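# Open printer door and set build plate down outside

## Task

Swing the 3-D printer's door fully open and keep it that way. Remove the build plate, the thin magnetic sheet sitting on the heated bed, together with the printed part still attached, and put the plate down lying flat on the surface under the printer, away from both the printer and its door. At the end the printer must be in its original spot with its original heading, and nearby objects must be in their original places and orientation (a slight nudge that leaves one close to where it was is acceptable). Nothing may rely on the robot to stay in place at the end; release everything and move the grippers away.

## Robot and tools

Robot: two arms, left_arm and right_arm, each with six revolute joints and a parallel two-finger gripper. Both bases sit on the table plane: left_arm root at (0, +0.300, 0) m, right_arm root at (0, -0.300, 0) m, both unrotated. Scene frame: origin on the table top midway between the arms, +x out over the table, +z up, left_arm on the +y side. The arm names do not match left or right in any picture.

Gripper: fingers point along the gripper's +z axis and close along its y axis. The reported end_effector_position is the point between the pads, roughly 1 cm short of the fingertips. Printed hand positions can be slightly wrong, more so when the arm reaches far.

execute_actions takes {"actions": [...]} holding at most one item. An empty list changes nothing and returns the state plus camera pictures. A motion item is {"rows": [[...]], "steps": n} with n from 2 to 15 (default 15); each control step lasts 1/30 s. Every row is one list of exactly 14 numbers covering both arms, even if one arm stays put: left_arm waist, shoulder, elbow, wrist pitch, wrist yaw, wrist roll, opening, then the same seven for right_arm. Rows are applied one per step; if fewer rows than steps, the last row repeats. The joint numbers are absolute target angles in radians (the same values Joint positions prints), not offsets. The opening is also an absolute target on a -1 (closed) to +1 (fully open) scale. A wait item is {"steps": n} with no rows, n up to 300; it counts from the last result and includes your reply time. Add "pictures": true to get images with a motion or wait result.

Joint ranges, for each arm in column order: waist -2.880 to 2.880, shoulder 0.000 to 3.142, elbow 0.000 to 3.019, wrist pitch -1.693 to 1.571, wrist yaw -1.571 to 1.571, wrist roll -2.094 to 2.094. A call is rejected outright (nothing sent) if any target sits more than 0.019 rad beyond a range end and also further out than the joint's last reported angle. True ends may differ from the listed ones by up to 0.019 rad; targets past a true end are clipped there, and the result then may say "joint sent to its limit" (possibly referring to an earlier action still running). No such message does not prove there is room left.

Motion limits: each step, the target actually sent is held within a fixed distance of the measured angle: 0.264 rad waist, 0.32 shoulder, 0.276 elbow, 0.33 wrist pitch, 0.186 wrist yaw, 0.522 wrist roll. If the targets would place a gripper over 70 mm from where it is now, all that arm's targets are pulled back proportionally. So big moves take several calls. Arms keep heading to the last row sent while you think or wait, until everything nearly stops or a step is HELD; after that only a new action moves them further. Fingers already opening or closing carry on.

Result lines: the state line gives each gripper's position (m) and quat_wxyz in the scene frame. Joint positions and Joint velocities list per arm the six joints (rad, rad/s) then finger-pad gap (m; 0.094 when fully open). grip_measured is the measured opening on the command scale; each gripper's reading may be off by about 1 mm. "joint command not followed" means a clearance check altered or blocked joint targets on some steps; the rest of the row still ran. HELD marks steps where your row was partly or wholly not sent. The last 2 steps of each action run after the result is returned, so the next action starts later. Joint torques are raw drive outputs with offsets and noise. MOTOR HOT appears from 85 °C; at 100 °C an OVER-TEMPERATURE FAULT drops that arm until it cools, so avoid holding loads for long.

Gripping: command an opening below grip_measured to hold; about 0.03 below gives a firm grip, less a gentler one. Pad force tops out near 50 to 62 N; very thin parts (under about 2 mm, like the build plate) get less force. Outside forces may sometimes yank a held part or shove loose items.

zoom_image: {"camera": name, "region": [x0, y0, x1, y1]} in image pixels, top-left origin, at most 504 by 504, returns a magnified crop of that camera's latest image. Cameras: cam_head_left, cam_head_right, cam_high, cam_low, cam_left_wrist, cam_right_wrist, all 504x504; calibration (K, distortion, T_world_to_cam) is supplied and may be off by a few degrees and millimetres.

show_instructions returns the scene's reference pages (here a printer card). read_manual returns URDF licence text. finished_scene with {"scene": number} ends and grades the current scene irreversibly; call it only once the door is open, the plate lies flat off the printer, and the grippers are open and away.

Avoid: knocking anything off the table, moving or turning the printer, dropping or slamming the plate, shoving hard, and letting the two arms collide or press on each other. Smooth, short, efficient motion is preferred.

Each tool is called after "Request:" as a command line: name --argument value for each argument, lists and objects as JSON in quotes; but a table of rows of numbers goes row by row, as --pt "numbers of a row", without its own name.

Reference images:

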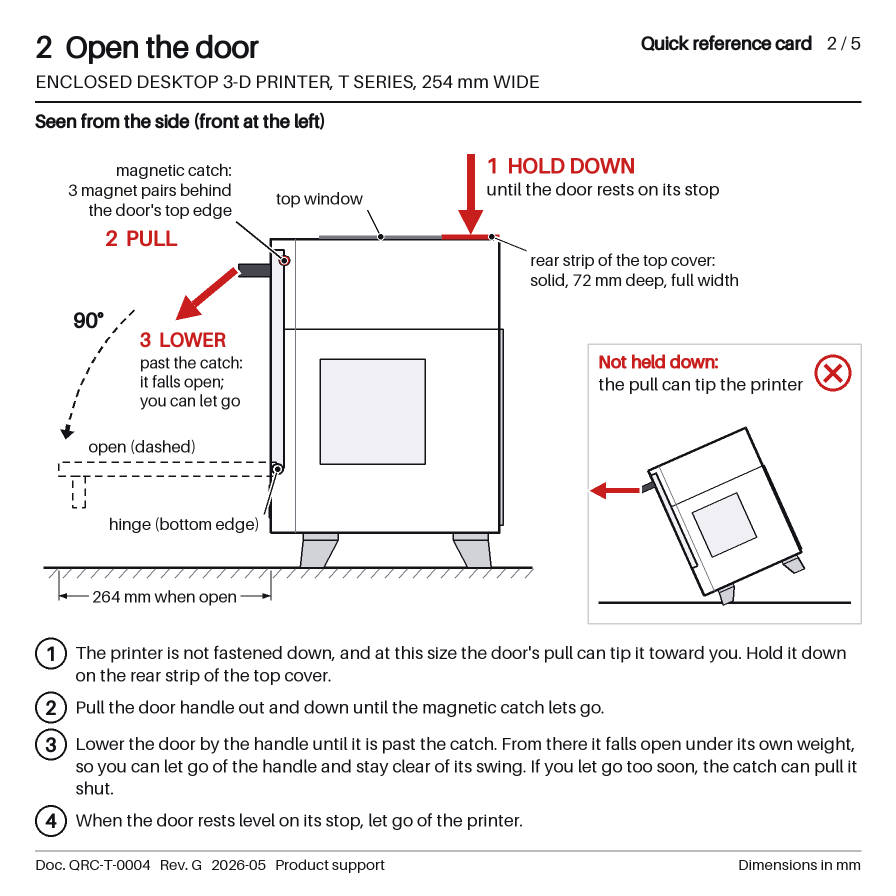

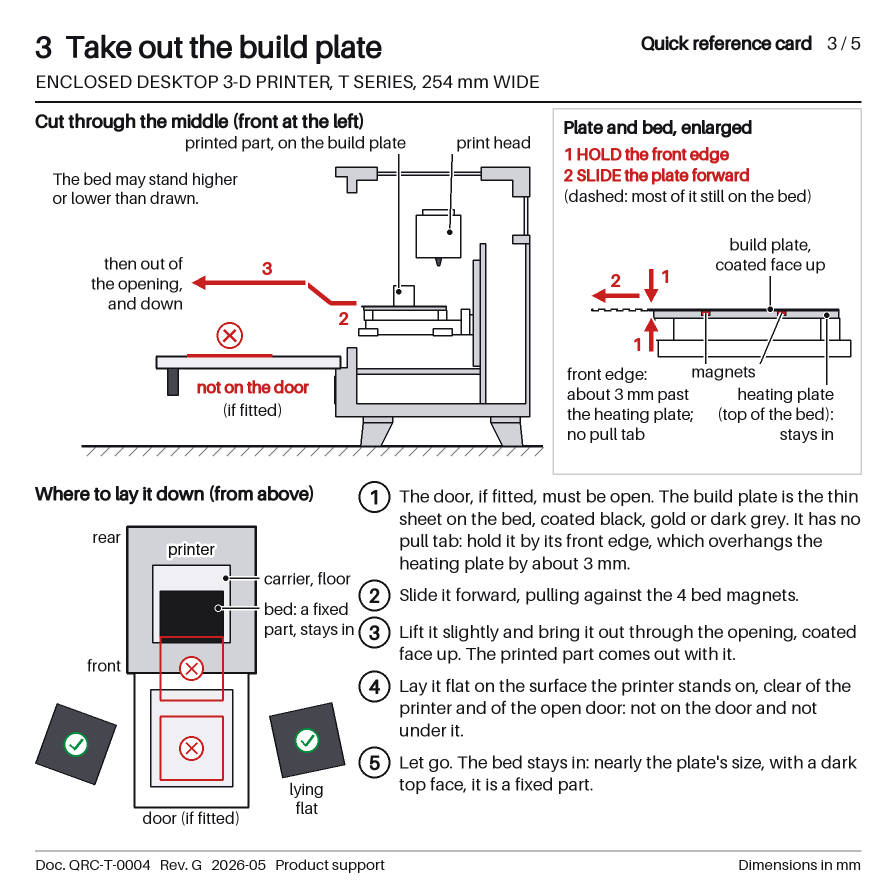

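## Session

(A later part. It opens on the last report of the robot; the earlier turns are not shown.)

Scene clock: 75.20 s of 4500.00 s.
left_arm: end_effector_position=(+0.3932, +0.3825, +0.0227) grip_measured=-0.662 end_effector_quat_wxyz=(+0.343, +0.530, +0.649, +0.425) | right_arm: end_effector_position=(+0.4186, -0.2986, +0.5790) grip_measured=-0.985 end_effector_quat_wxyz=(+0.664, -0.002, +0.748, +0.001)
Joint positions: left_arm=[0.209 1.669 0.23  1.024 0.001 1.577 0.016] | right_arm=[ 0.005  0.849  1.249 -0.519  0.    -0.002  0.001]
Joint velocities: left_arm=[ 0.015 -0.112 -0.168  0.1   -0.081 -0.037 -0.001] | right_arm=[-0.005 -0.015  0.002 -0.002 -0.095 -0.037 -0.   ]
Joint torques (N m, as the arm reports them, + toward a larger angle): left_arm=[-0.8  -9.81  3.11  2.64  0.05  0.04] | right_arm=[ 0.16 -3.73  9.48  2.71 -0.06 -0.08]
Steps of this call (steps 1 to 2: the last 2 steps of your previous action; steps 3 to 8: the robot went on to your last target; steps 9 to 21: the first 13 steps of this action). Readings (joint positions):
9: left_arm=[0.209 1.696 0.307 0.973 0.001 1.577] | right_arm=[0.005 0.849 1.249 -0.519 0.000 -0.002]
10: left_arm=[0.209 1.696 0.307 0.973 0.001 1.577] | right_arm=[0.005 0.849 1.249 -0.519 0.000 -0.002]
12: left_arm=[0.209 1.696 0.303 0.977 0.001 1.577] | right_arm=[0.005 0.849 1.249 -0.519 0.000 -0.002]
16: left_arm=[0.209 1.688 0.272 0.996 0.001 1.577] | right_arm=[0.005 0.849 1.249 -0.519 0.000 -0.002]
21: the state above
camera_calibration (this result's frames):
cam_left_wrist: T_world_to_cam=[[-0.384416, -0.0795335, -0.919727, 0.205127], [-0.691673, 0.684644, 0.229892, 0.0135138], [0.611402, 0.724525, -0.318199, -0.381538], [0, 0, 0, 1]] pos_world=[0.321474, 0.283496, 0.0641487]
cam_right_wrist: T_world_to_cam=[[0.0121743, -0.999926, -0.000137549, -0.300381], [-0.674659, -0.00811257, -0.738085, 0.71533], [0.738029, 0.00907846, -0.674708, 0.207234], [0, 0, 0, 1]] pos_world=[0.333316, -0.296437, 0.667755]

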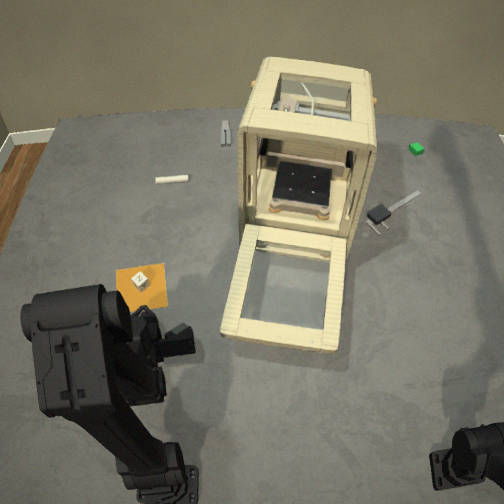

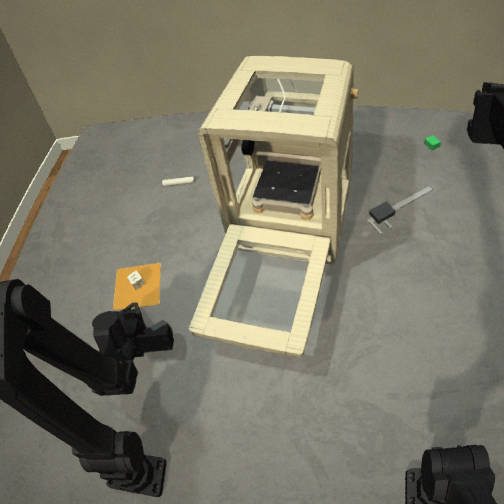

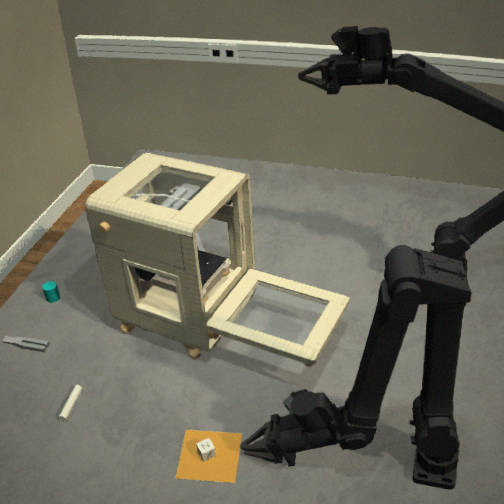

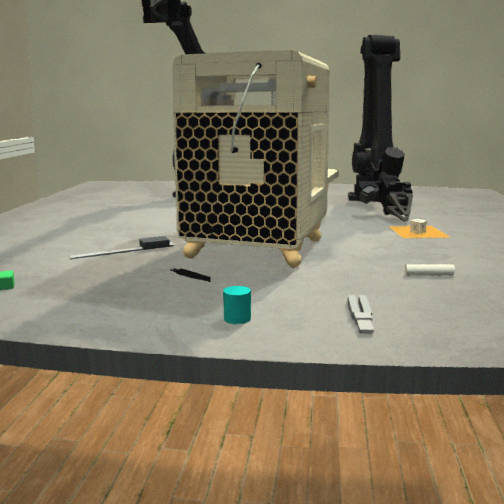

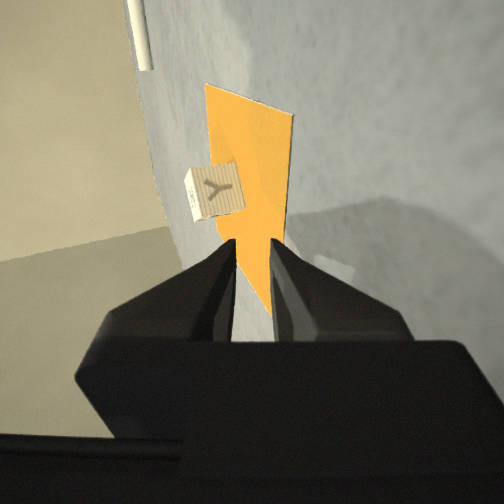

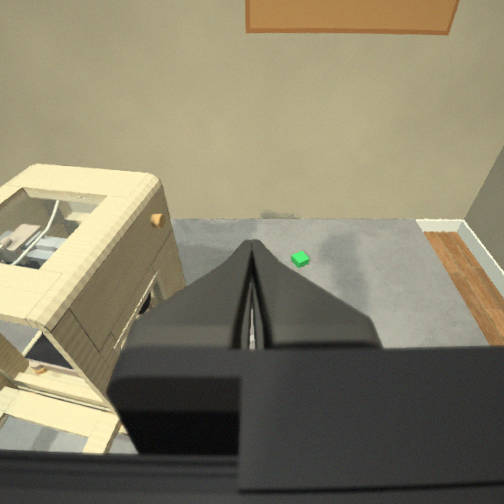

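Request:
execute_actions --actions '[{"rows": [[0.21,1.645,0.225,1.03,0,1.585,-0.66,0,0.85,1.25,-0.50,0,0,-1],[0.21,1.625,0.23,1.02,0,1.585,-0.66,0,0.85,1.25,-0.50,0,0,-1],[0.21,1.60,0.245,1.00,0,1.585,-0.66,0,0.85,1.25,-0.50,0,0,-1],[0.21,1.57,0.265,0.97,0,1.585,-0.66,0,0.85,1.25,-0.50,0,0,-1],[0.21,1.535,0.29,0.93,0,1.585,-0.66,0,0.85,1.25,-0.50,0,0,-1],[0.21,1.495,0.32,0.88,0,1.585,-0.66,0,0.85,1.25,-0.50,0,0,-1],[0.21,1.455,0.355,0.82,0,1.585,-0.66,0,0.85,1.25,-0.50,0,0,-1],[0.21,1.415,0.39,0.76,0,1.585,-0.66,0,0.85,1.25,-0.50,0,0,-1],[0.21,1.375,0.425,0.70,0,1.585,-0.66,0,0.85,1.25,-0.50,0,0,-1],[0.21,1.335,0.46,0.64,0,1.585,-0.66,0,0.85,1.25,-0.50,0,0,-1],[0.21,1.295,0.495,0.58,0,1.585,-0.66,0,0.85,1.25,-0.50,0,0,-1],[0.21,1.255,0.53,0.52,0,1.585,-0.66,0,0.85,1.25,-0.50,0,0,-1],[0.21,1.215,0.565,0.46,0,1.585,-0.66,0,0.85,1.25,-0.50,0,0,-1],[0.21,1.175,0.60,0.40,0,1.585,-0.66,0,0.85,1.25,-0.50,0,0,-1],[0.21,1.135,0.635,0.34,0,1.585,-0.66,0,0.85,1.25,-0.50,0,0,-1]], "steps": 15}]' --pictures false

Request:
execute_actions --actions '[{"rows": [[0.21,1.095,0.67,0.28,0,1.585,-0.66,0,0.85,1.25,-0.50,0,0,-1],[0.21,1.055,0.705,0.22,0,1.585,-0.66,0,0.85,1.25,-0.50,0,0,-1],[0.21,1.02,0.74,0.16,0,1.585,-0.66,0,0.85,1.25,-0.50,0,0,-1],[0.21,0.99,0.77,0.11,0,1.585,-0.66,0,0.85,1.25,-0.50,0,0,-1],[0.21,0.965,0.795,0.07,0,1.585,-0.66,0,0.85,1.25,-0.50,0,0,-1],[0.21,0.945,0.815,0.04,0,1.585,-0.66,0,0.85,1.25,-0.50,0,0,-1],[0.21,0.93,0.83,0.02,0,1.585,-0.66,0,0.85,1.25,-0.50,0,0,-1],[0.21,0.92,0.84,0.0,0,1.585,-0.66,0,0.85,1.25,-0.50,0,0,-1]], "steps": 15}]' --pictures true

Scene clock: 77.40 s of 4500.00 s.
left_arm: end_effector_position=(+0.4622, +0.3971, +0.1452) grip_measured=-0.662 end_effector_quat_wxyz=(+0.379, +0.504, +0.618, +0.470) | right_arm: end_effector_position=(+0.4186, -0.2986, +0.5790) grip_measured=-0.985 end_effector_quat_wxyz=(+0.664, -0.002, +0.748, +0.001)
Joint positions: left_arm=[0.209 1.343 0.429 0.639 0.001 1.577 0.016] | right_arm=[ 0.005  0.849  1.249 -0.519  0.    -0.002  0.001]
Joint velocities: left_arm=[-0.005 -1.06   0.872 -1.502 -0.022  0.051  0.   ] | right_arm=[ 0.005  0.005 -0.002  0.007  0.007  0.037  0.   ]
Joint torques (N m, as the arm reports them, + toward a larger angle): left_arm=[-1.21 -9.67 10.69  2.02  0.03 -0.02] | right_arm=[ 0.1  -3.68  9.49  2.71 -0.06 -0.08]
Steps of this call (steps 1 to 2: the last 2 steps of your previous action; steps 3 to 15: the robot went on to your last target; steps 16 to 53: nothing new was sent; steps 54 to 66: the first 13 steps of this action). Readings (joint positions):
54: left_arm=[0.209 1.663 0.221 1.030 0.001 1.577] | right_arm=[0.005 0.849 1.249 -0.519 0.000 -0.002]
55: left_arm=[0.209 1.661 0.221 1.030 0.001 1.577] | right_arm=[0.005 0.849 1.249 -0.519 0.000 -0.002]
57: left_arm=[0.209 1.642 0.223 1.013 0.001 1.577] | right_arm=[0.005 0.849 1.249 -0.519 0.000 -0.002]
61: left_arm=[0.209 1.524 0.278 0.872 0.001 1.577] | right_arm=[0.005 0.849 1.249 -0.519 0.000 -0.002]
66: the state above

Scene clock: 77.90 s of 4500.00 s.
left_arm: end_effector_position=(+0.4577, +0.3962, +0.4124) grip_measured=-0.662 end_effector_quat_wxyz=(+0.427, +0.464, +0.568, +0.530) | right_arm: end_effector_position=(+0.4186, -0.2986, +0.5790) grip_measured=-0.985 end_effector_quat_wxyz=(+0.664, -0.002, +0.748, +0.001)
Joint positions: left_arm=[0.209 0.908 0.803 0.032 0.001 1.577 0.016] | right_arm=[ 0.005  0.849  1.249 -0.519  0.    -0.002  0.001]
Joint velocities: left_arm=[-0.015 -0.337  0.383 -0.154 -0.022  0.022  0.   ] | right_arm=[-0.005 -0.015 -0.007 -0.012  0.051 -0.066 -0.   ]
Joint torques (N m, as the arm reports them, + toward a larger angle): left_arm=[-0.32 -2.8  13.27  0.94 -0.05  0.04] | right_arm=[ 0.11 -3.72  9.46  2.71 -0.05 -0.09]
Steps of this call (steps 1 to 2: the last 2 steps of your previous action; steps 3 to 15: the first 13 steps of this action). Readings (joint positions):
3: left_arm=[0.209 1.237 0.518 0.489 0.001 1.577] | right_arm=[0.005 0.849 1.249 -0.519 0.000 -0.002]
4: left_arm=[0.209 1.203 0.546 0.439 0.001 1.577] | right_arm=[0.005 0.849 1.249 -0.519 0.000 -0.002]
6: left_arm=[0.209 1.135 0.599 0.340 0.001 1.577] | right_arm=[0.005 0.849 1.249 -0.519 0.000 -0.002]
10: left_arm=[0.209 1.013 0.699 0.159 0.001 1.577] | right_arm=[0.005 0.849 1.249 -0.519 0.000 -0.002]
15: the state above
camera_calibration (this result's frames):
cam_left_wrist: T_world_to_cam=[[-0.060975, -0.0110739, -0.998078, 0.446573], [-0.736773, 0.675098, 0.0375208, 0.0629454], [0.673385, 0.737645, -0.0493231, -0.451309], [0, 0, 0, 1]] pos_world=[0.377511, 0.295357, 0.421093]
cam_right_wrist: T_world_to_cam=[[0.0121743, -0.999926, -0.000137549, -0.300381], [-0.674659, -0.00811257, -0.738085, 0.71533], [0.738029, 0.00907846, -0.674708, 0.207234], [0, 0, 0, 1]] pos_world=[0.333316, -0.296437, 0.667755]

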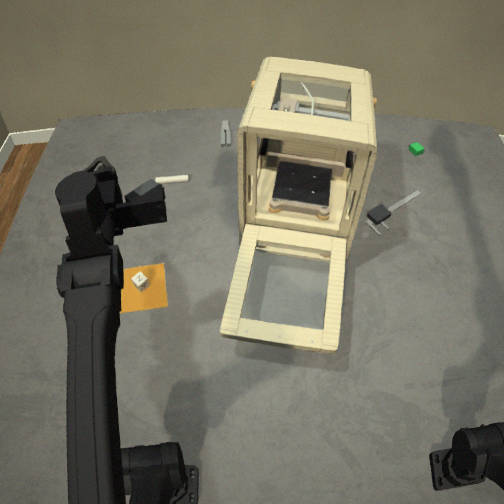

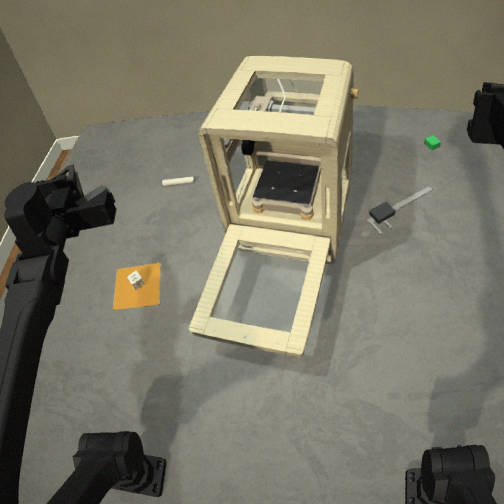

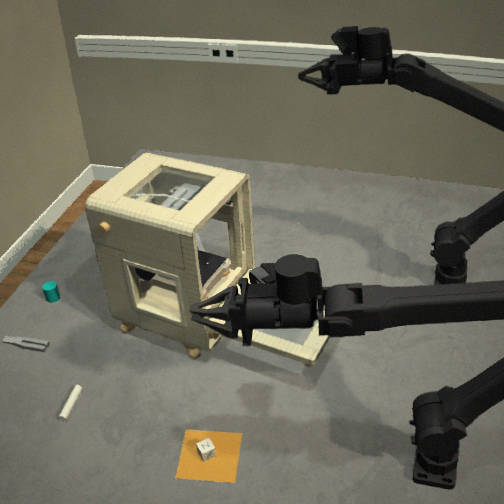

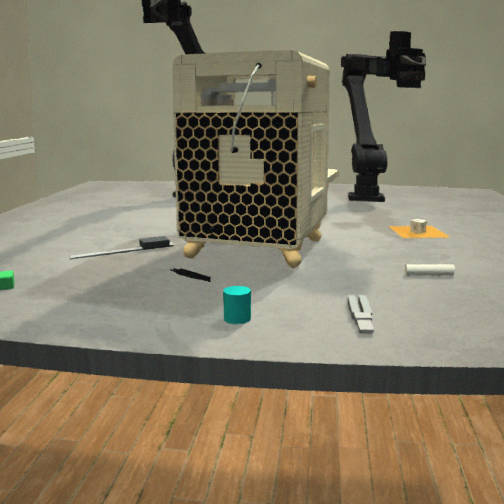

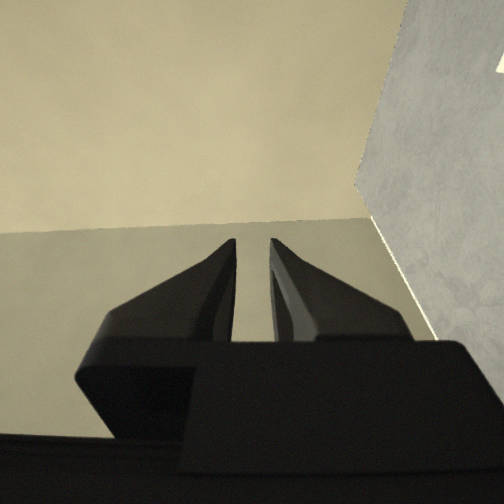

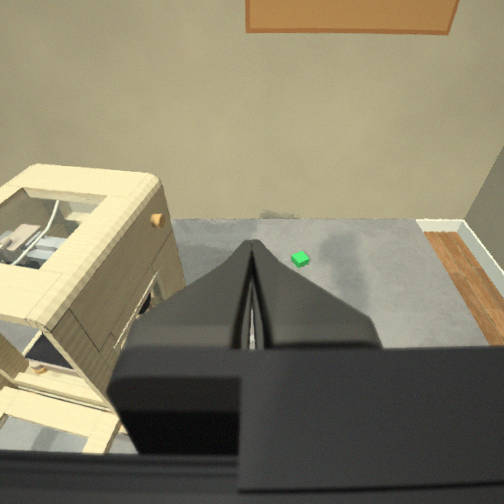

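Request:
execute_actions --actions '[]' --pictures true

Scene clock: 78.33 s of 4500.00 s.
left_arm: end_effector_position=(+0.4575, +0.3961, +0.4182) grip_measured=-0.662 end_effector_quat_wxyz=(+0.427, +0.464, +0.568, +0.529) | right_arm: end_effector_position=(+0.4186, -0.2986, +0.5790) grip_measured=-0.985 end_effector_quat_wxyz=(+0.664, -0.002, +0.748, +0.001)
Joint positions: left_arm=[0.209 0.906 0.819 0.01  0.001 1.577 0.016] | right_arm=[ 0.005  0.849  1.249 -0.519  0.    -0.002  0.001]
Joint velocities: left_arm=[-0.005 -0.005  0.002 -0.012 -0.007 -0.022 -0.001] | right_arm=[-0.015  0.005 -0.007 -0.007 -0.022 -0.022 -0.   ]
Joint torques (N m, as the arm reports them, + toward a larger angle): left_arm=[-0.84 -4.78 13.62  1.67 -0.01  0.07] | right_arm=[ 0.14 -3.72  9.47  2.71 -0.06 -0.09]
Kept back: nothing.
Steps of this call (steps 1 to 2: the last 2 steps of your previous action; steps 3 to 13: the robot went on to your last target). Readings (joint positions):
1: left_arm=[0.209 0.899 0.812 0.028 0.001 1.577] | right_arm=[0.005 0.849 1.249 -0.519 0.000 -0.002]
2: left_arm=[0.209 0.893 0.818 0.026 0.001 1.577] | right_arm=[0.005 0.849 1.249 -0.519 0.000 -0.002]
4: left_arm=[0.209 0.892 0.819 0.022 0.001 1.577] | right_arm=[0.005 0.849 1.249 -0.519 0.000 -0.002]
8: left_arm=[0.209 0.903 0.819 0.012 0.001 1.577] | right_arm=[0.005 0.849 1.249 -0.519 0.000 -0.002]
13: the state above
camera_calibration (this result's frames):
cam_left_wrist: T_world_to_cam=[[-0.0639546, -0.0117046, -0.997884, 0.453886], [-0.736658, 0.675123, 0.0392938, 0.0618298], [0.673234, 0.737613, -0.0517995, -0.449774], [0, 0, 0, 1]] pos_world=[0.377379, 0.295329, 0.427198]
cam_right_wrist: T_world_to_cam=[[0.0121743, -0.999926, -0.000137549, -0.300381], [-0.674659, -0.00811257, -0.738085, 0.71533], [0.738029, 0.00907846, -0.674708, 0.207234], [0, 0, 0, 1]] pos_world=[0.333316, -0.296437, 0.667755]

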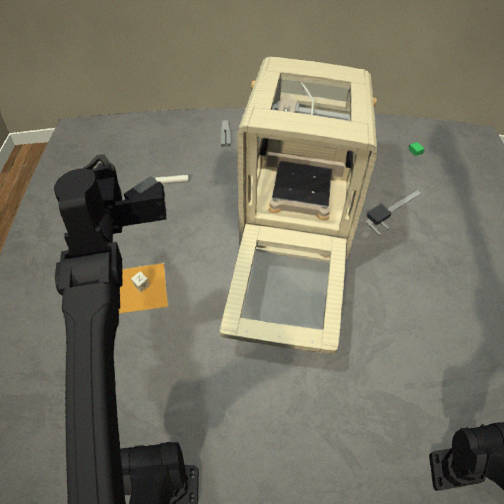

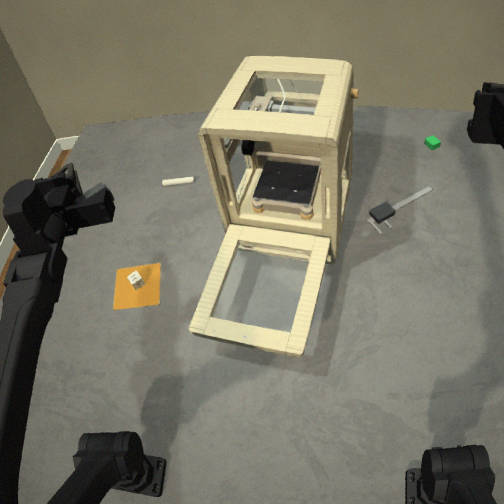

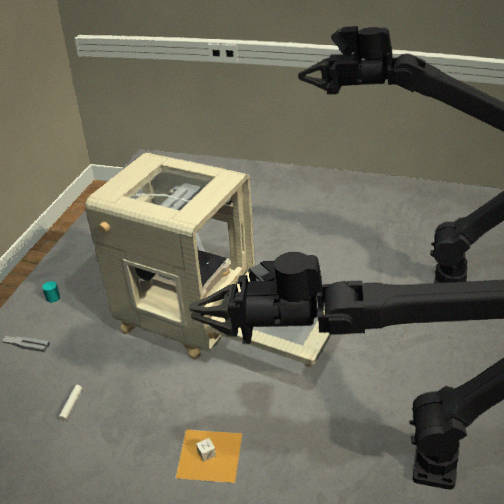

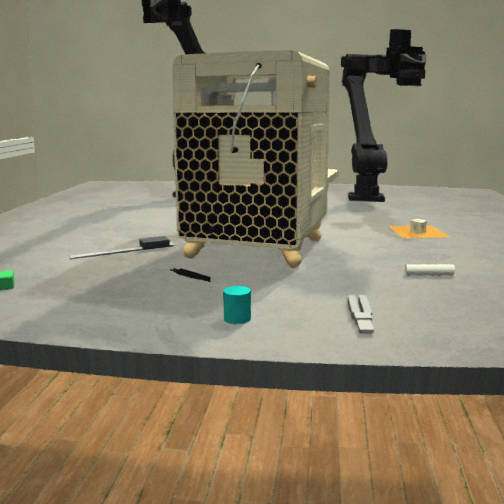

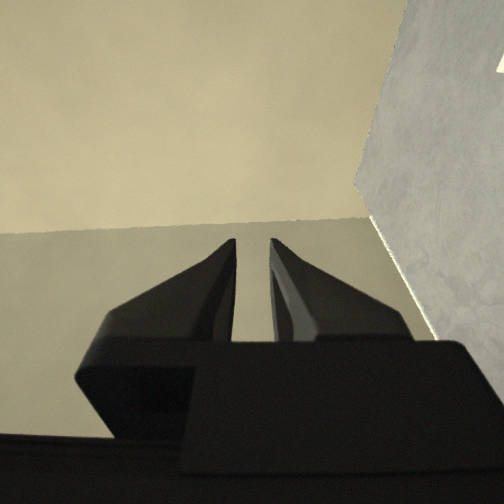

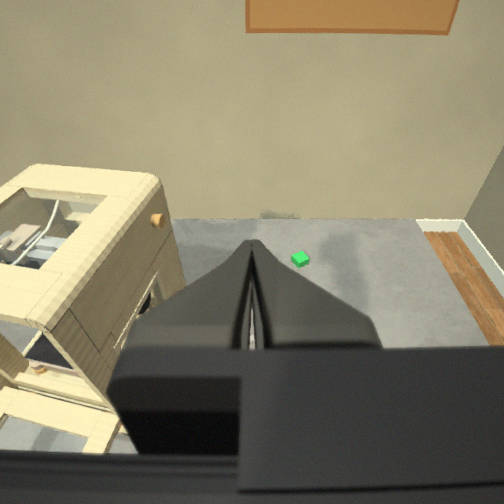

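Request:
finished_scene --scene 1

The scene is finished: the task was done.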